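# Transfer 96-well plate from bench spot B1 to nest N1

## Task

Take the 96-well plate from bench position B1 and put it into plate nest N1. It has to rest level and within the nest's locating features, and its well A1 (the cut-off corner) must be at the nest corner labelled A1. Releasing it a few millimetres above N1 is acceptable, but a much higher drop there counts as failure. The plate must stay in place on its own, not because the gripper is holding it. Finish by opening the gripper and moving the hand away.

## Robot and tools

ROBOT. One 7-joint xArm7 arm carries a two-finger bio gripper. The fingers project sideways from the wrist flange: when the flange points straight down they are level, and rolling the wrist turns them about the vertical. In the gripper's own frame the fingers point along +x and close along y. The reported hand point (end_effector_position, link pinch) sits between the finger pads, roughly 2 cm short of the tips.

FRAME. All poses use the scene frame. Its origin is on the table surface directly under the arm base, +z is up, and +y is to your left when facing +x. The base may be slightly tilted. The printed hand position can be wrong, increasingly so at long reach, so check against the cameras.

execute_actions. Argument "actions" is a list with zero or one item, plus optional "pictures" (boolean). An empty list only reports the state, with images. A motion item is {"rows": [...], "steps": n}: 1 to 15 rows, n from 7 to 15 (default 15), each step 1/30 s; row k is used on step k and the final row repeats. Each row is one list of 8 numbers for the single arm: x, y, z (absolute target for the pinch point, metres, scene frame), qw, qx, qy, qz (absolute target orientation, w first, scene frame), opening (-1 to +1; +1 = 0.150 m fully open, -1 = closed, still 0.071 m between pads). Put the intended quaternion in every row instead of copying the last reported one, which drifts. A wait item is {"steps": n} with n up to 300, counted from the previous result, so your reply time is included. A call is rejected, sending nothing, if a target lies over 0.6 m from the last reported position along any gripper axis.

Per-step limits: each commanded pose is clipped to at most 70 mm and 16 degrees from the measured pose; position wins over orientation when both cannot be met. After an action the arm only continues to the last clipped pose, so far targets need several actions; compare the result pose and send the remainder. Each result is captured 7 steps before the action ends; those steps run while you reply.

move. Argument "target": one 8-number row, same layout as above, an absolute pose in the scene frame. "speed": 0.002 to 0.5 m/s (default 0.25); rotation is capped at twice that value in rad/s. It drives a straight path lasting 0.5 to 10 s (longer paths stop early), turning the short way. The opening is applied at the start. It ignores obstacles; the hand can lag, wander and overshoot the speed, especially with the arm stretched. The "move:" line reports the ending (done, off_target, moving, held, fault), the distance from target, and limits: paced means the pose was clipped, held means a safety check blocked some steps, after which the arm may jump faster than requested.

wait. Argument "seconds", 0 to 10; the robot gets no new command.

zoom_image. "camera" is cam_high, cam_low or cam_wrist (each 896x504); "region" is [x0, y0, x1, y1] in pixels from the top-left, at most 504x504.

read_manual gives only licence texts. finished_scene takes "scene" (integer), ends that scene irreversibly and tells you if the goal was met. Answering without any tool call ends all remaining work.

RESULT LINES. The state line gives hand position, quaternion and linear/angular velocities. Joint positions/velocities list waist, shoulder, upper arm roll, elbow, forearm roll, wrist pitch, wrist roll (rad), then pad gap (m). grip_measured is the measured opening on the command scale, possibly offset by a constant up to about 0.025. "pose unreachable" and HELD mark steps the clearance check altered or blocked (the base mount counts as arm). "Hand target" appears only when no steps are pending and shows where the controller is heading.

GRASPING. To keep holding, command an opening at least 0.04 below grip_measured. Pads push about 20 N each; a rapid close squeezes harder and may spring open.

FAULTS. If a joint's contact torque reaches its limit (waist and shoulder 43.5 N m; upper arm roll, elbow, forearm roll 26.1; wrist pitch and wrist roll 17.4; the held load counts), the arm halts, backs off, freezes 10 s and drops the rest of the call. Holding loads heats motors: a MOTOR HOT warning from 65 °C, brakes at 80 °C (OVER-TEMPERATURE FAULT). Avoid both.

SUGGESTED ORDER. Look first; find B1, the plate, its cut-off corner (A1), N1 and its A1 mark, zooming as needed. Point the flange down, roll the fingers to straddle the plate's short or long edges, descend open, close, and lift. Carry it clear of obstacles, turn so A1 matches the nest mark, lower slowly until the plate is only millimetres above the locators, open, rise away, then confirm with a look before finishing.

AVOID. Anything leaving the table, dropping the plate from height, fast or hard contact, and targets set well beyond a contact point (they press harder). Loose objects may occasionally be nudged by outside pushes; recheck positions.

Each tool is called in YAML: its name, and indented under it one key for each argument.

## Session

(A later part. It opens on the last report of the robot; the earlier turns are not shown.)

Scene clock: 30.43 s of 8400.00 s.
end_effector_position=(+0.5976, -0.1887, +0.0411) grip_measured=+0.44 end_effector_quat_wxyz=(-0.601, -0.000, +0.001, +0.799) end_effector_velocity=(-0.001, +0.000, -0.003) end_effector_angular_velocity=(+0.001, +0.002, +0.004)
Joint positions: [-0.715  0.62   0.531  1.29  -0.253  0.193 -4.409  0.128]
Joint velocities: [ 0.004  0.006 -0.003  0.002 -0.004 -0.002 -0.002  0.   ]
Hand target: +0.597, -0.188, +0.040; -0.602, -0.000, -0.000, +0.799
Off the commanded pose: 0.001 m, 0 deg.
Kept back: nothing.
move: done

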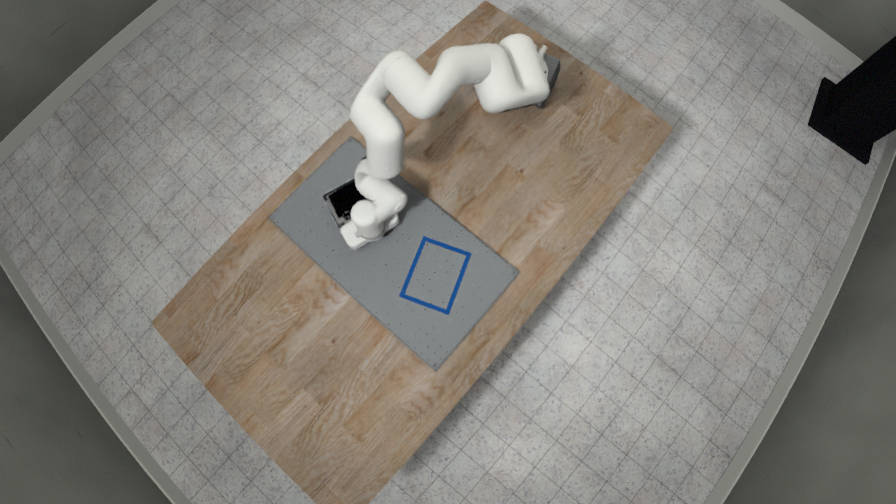

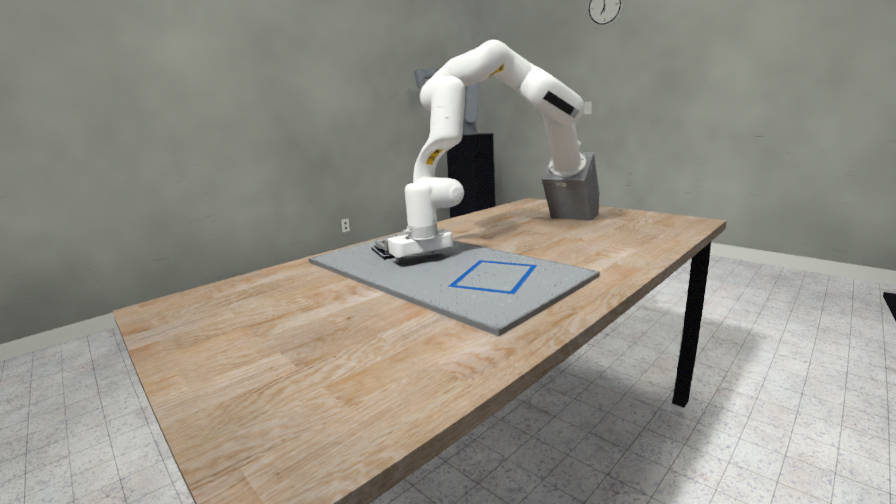

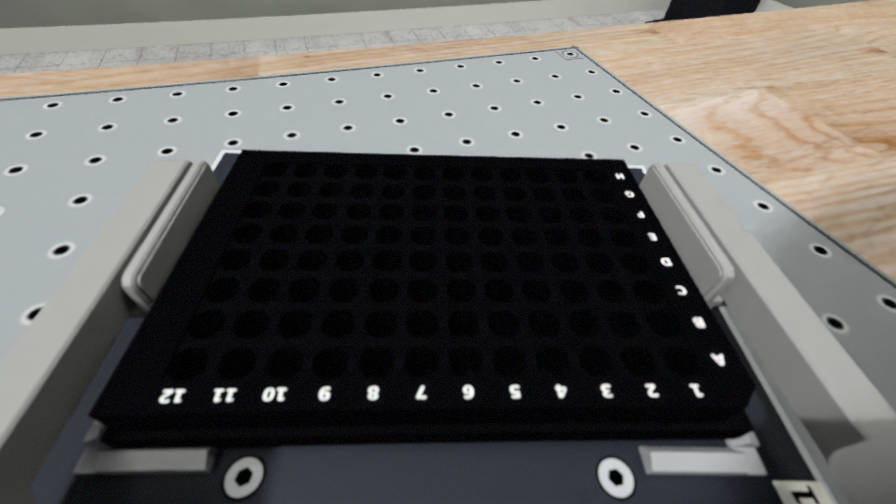

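move:
  target: [0.5985, -0.1888, 0.047, 0.597, 0, 0, -0.802, 0.3]
  speed: 0.015

move:
  target: [0.5985, -0.1888, 0.04, 0.597, 0, 0, -0.802, 0.3]
  speed: 0.01

move:
  target: [0.5985, -0.1888, 0.041, 0.597, 0, 0, -0.802, 1]
  speed: 0.01

move:
  target: [0.5985, -0.1888, 0.09, 0.597, 0, 0, -0.802, 1]
  speed: 0.08

move:
  target: [0.6, 0.05, 0.15, 0.597, 0, 0, -0.802, 1]

zoom_image:
  camera: "cam_high"
  region: [305, 155, 405, 240]

zoom_image:
  camera: "cam_low"
  region: [360, 215, 450, 270]

Scene clock: 31.90 s of 8400.00 s.
end_effector_position=(+0.5983, -0.1886, +0.0467) grip_measured=+0.43 end_effector_quat_wxyz=(-0.597, +0.000, -0.000, +0.802) end_effector_velocity=(+0.001, -0.002, +0.002) end_effector_angular_velocity=(-0.003, -0.004, -0.002)
Joint positions: [-0.729  0.607  0.545  1.287 -0.242  0.208 -4.409  0.128]
Joint velocities: [-0.002 -0.002 -0.001  0.002 -0.    -0.     0.     0.   ]
Hand target: +0.598, -0.189, +0.047; -0.597, +0.000, +0.000, +0.802
Off the commanded pose: 0.000 m, 0 deg.
Kept back: nothing.
move: done

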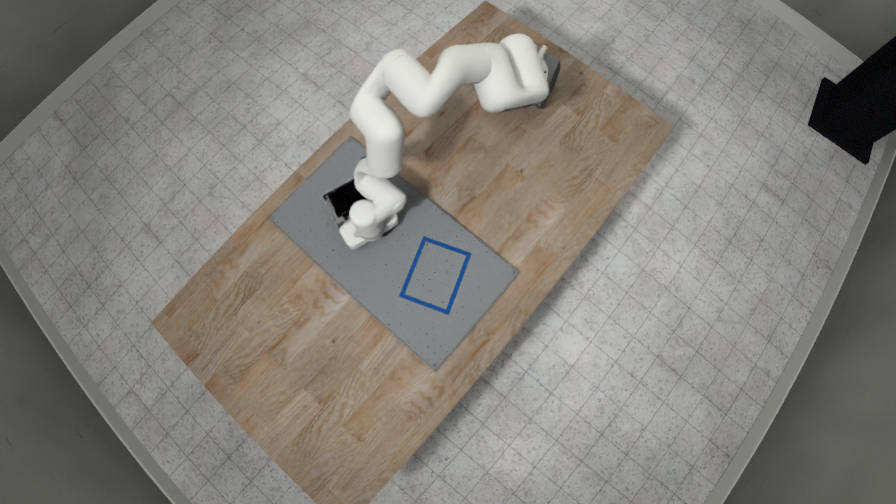

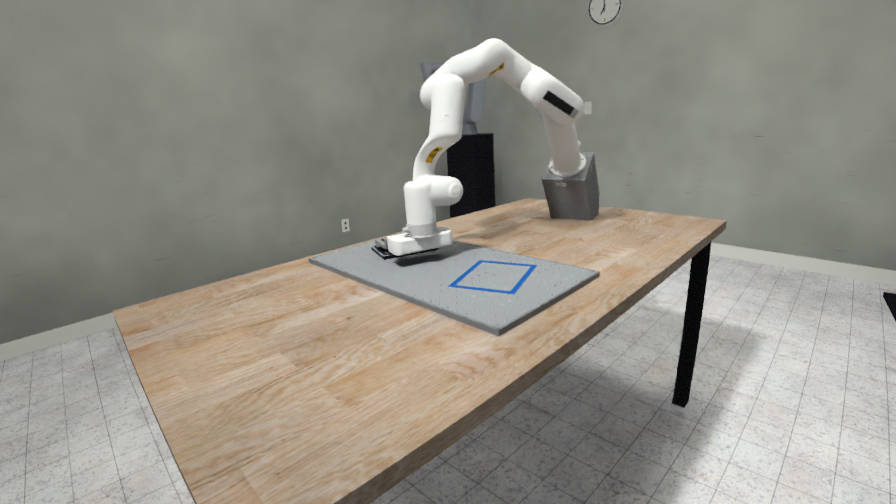

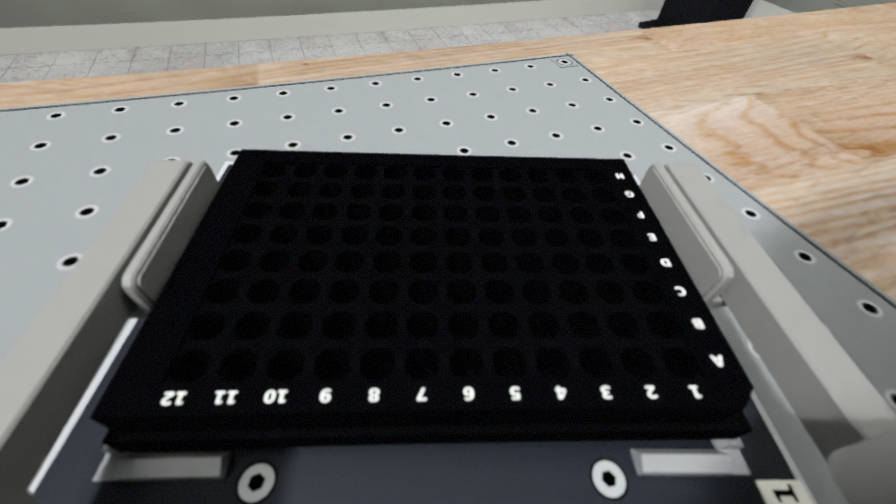

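Scene clock: 32.80 s of 8400.00 s.
end_effector_position=(+0.5985, -0.1892, +0.0405) grip_measured=+0.44 end_effector_quat_wxyz=(-0.597, +0.000, +0.000, +0.803) end_effector_velocity=(+0.000, +0.000, -0.001) end_effector_angular_velocity=(-0.000, +0.001, +0.001)
Joint positions: [-0.713  0.625  0.53   1.303 -0.248  0.203 -4.403  0.128]
Joint velocities: [ 0.003  0.002 -0.002  0.002 -0.002 -0.     0.002  0.   ]
Hand target: +0.599, -0.189, +0.040; -0.597, -0.000, -0.000, +0.802
Off the commanded pose: 0.001 m, 0 deg.
Kept back: nothing.
move: done

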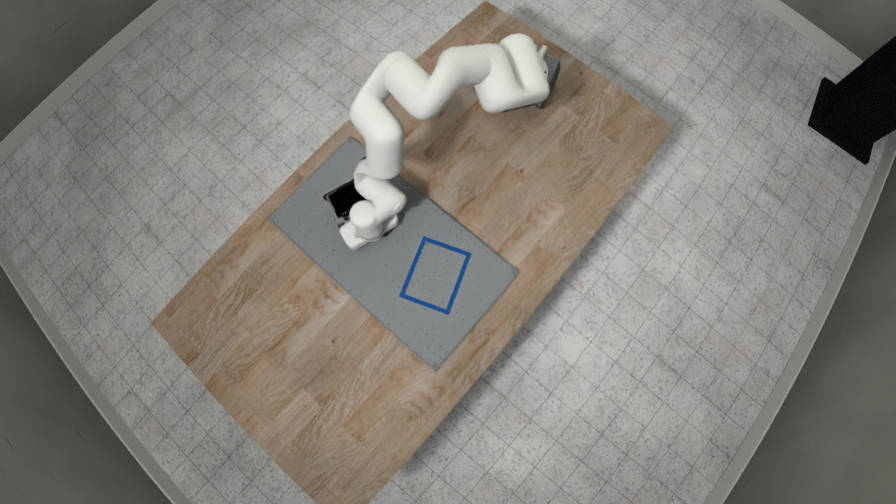

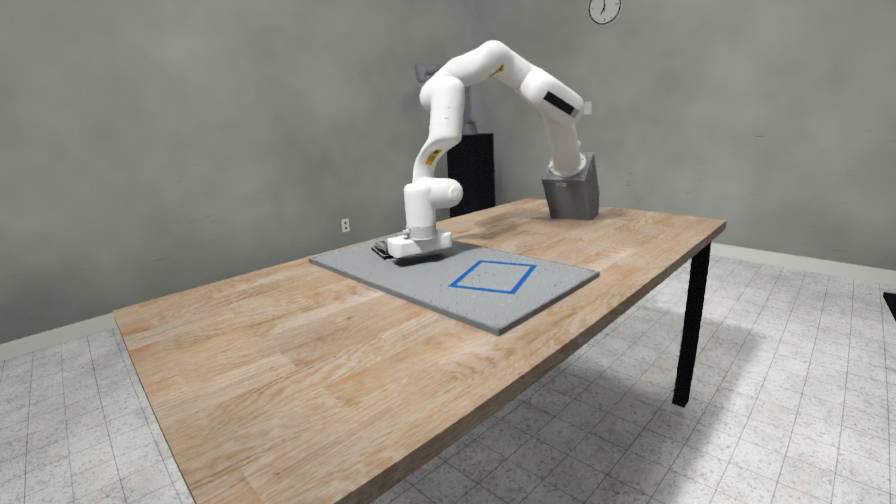

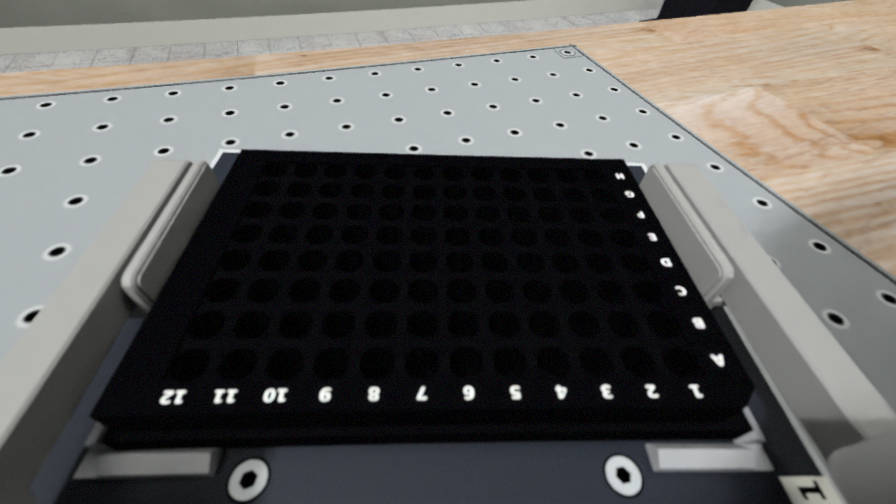

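Scene clock: 33.50 s of 8400.00 s.
end_effector_position=(+0.5985, -0.1888, +0.0410) grip_measured=+1.00 end_effector_quat_wxyz=(-0.597, -0.000, -0.000, +0.802) end_effector_velocity=(-0.001, -0.002, +0.000) end_effector_angular_velocity=(-0.002, +0.000, -0.003)
Joint positions: [-0.715  0.623  0.532  1.301 -0.248  0.203 -4.404  0.15 ]
Joint velocities: [-0.002 -0.    -0.001 -0.     0.     0.     0.001  0.   ]
Hand target: +0.598, -0.189, +0.041; -0.597, -0.000, +0.000, +0.802
Off the commanded pose: 0.000 m, 0 deg.
Kept back: nothing.
move: done

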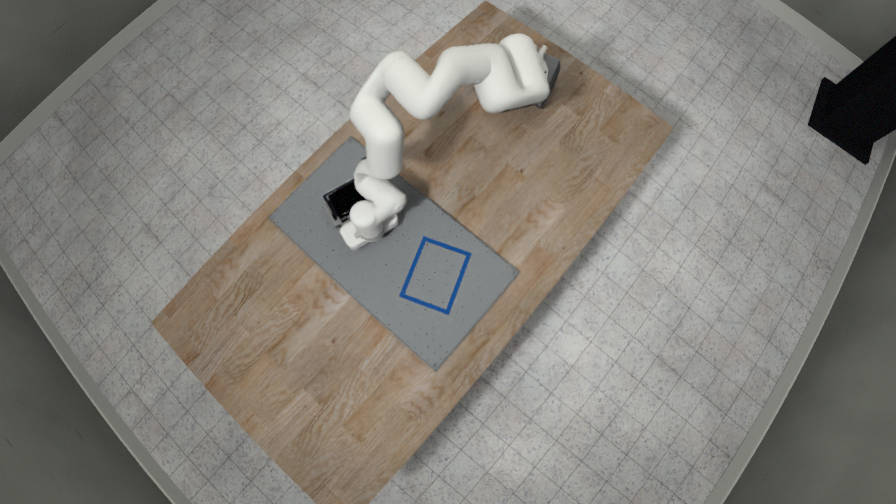

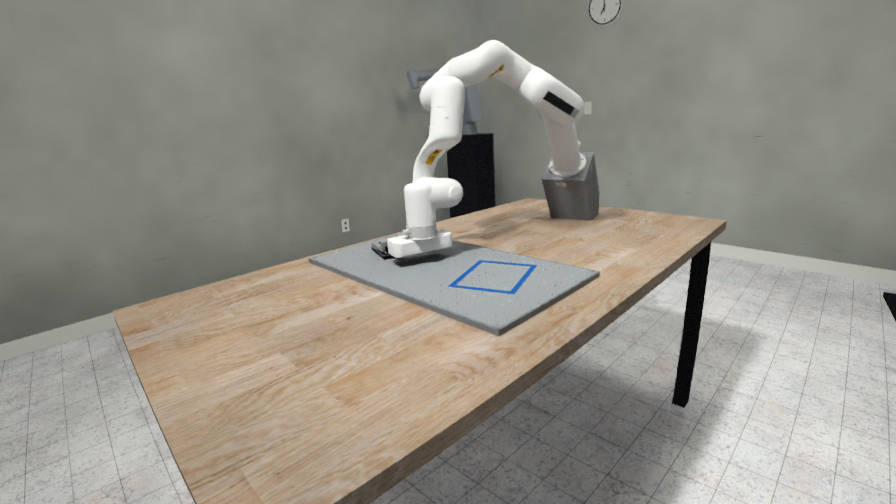

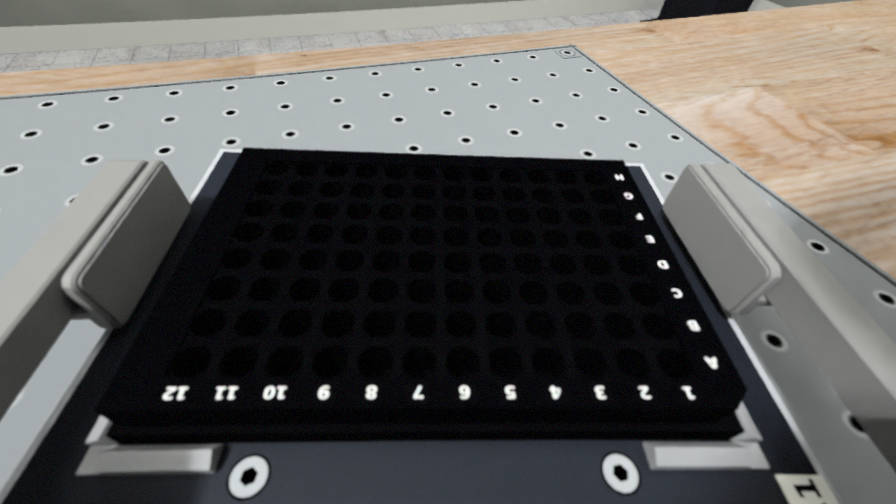

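Scene clock: 34.50 s of 8400.00 s.
end_effector_position=(+0.5981, -0.1887, +0.0896) grip_measured=+1.00 end_effector_quat_wxyz=(-0.597, +0.000, -0.000, +0.802) end_effector_velocity=(+0.001, -0.001, +0.003) end_effector_angular_velocity=(-0.001, -0.002, -0.001)
Joint positions: [-0.841  0.489  0.643  1.198 -0.176  0.249 -4.458  0.15 ]
Joint velocities: [-0.008 -0.006  0.006 -0.003  0.004  0.002 -0.004  0.   ]
Hand target: +0.598, -0.189, +0.090; -0.597, +0.000, +0.000, +0.802
Off the commanded pose: 0.001 m, 0 deg.
Kept back: nothing.
move: done

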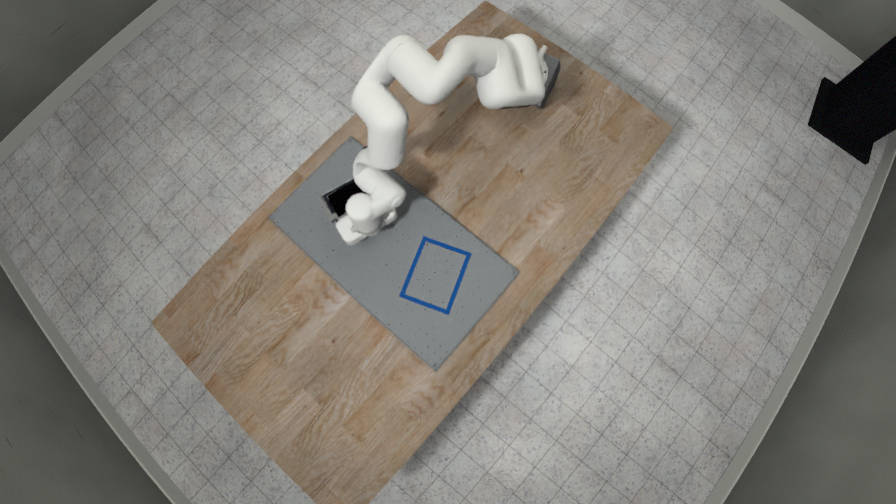

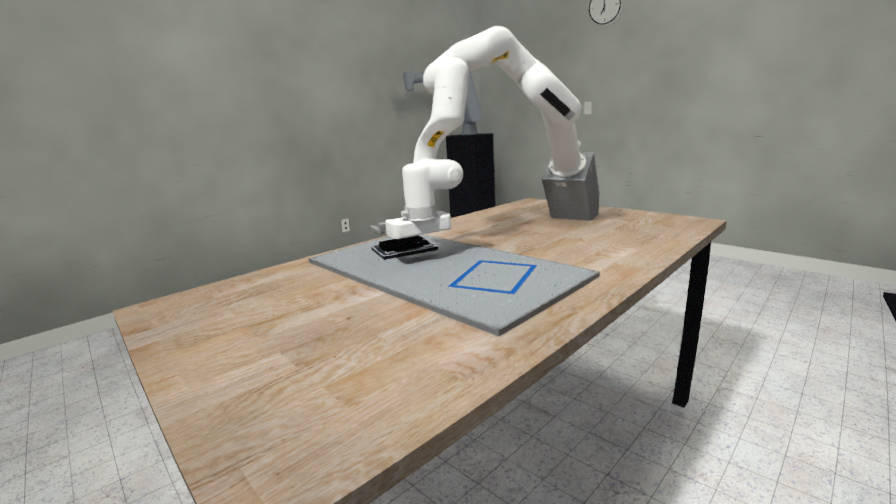

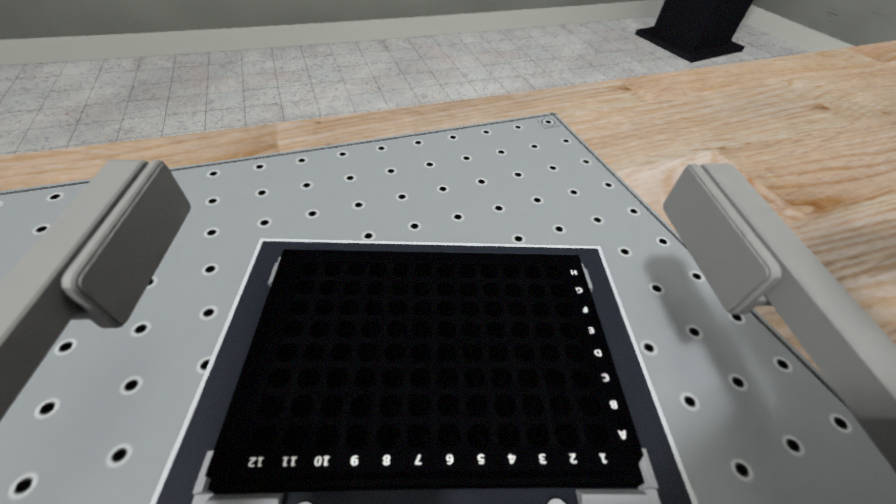

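Scene clock: 35.97 s of 8400.00 s.
end_effector_position=(+0.6002, +0.0491, +0.1492) grip_measured=+1.00 end_effector_quat_wxyz=(-0.596, -0.001, -0.000, +0.803) end_effector_velocity=(+0.001, +0.010, +0.002) end_effector_angular_velocity=(+0.006, -0.004, +0.011)
Joint positions: [-0.394  0.258  0.57   1.197 -0.375  0.401 -3.856  0.15 ]
Joint velocities: [ 0.015 -0.002  0.004  0.007 -0.011  0.005  0.014  0.   ]
Hand target: +0.600, +0.050, +0.149; -0.597, -0.001, -0.000, +0.802
Off the commanded pose: 0.001 m, 0 deg.
Kept back: nothing.
move: done

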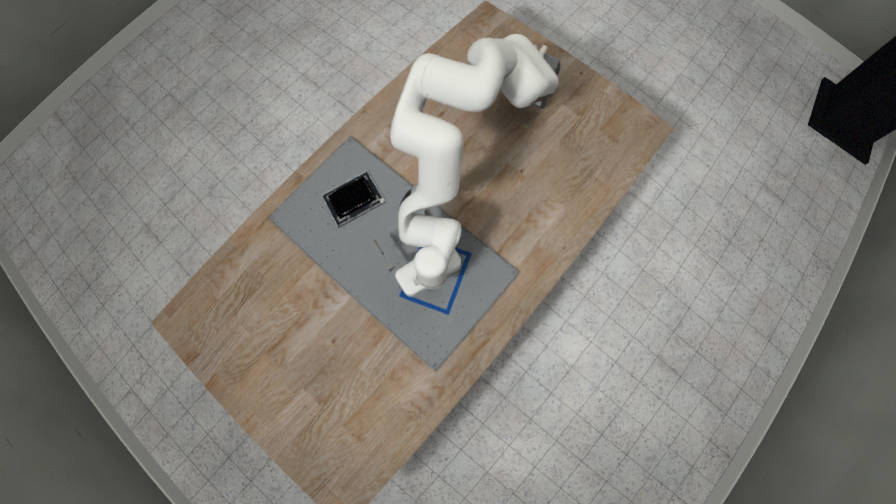

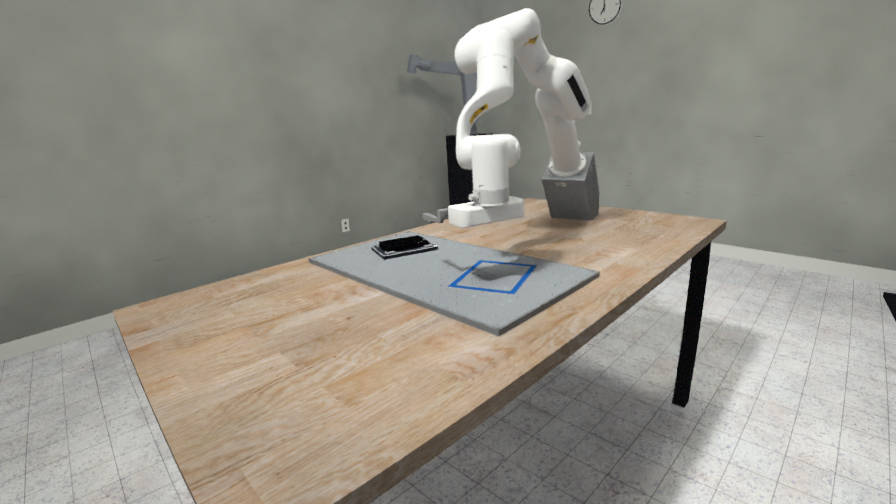

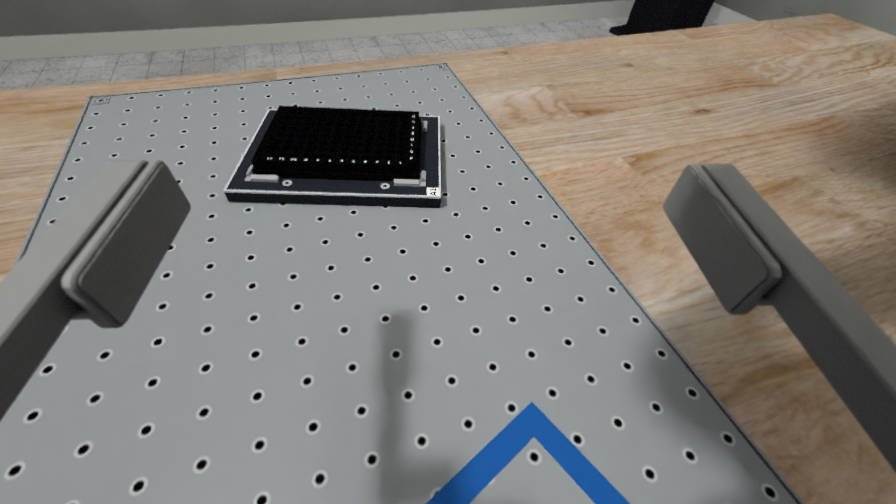

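Region (305, 155, 405, 240) of cam_high's 896x504 image, scaled by 5.040, with more detail than that image has; it fills the top 428 rows of this view, and the rest is white.

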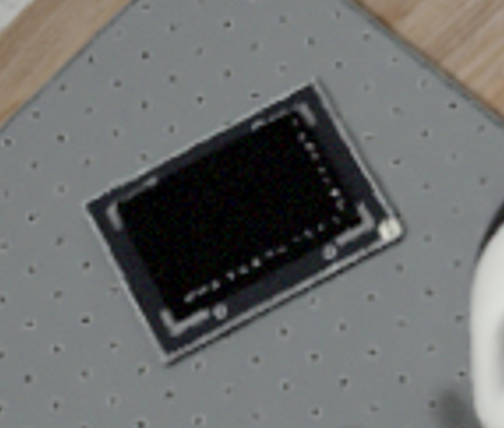

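Region (360, 215, 450, 270) of cam_low's 896x504 image, scaled by 5.600, with more detail than that image has.

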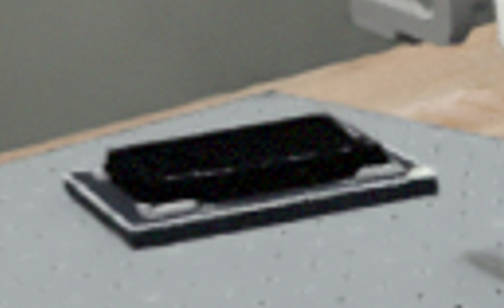

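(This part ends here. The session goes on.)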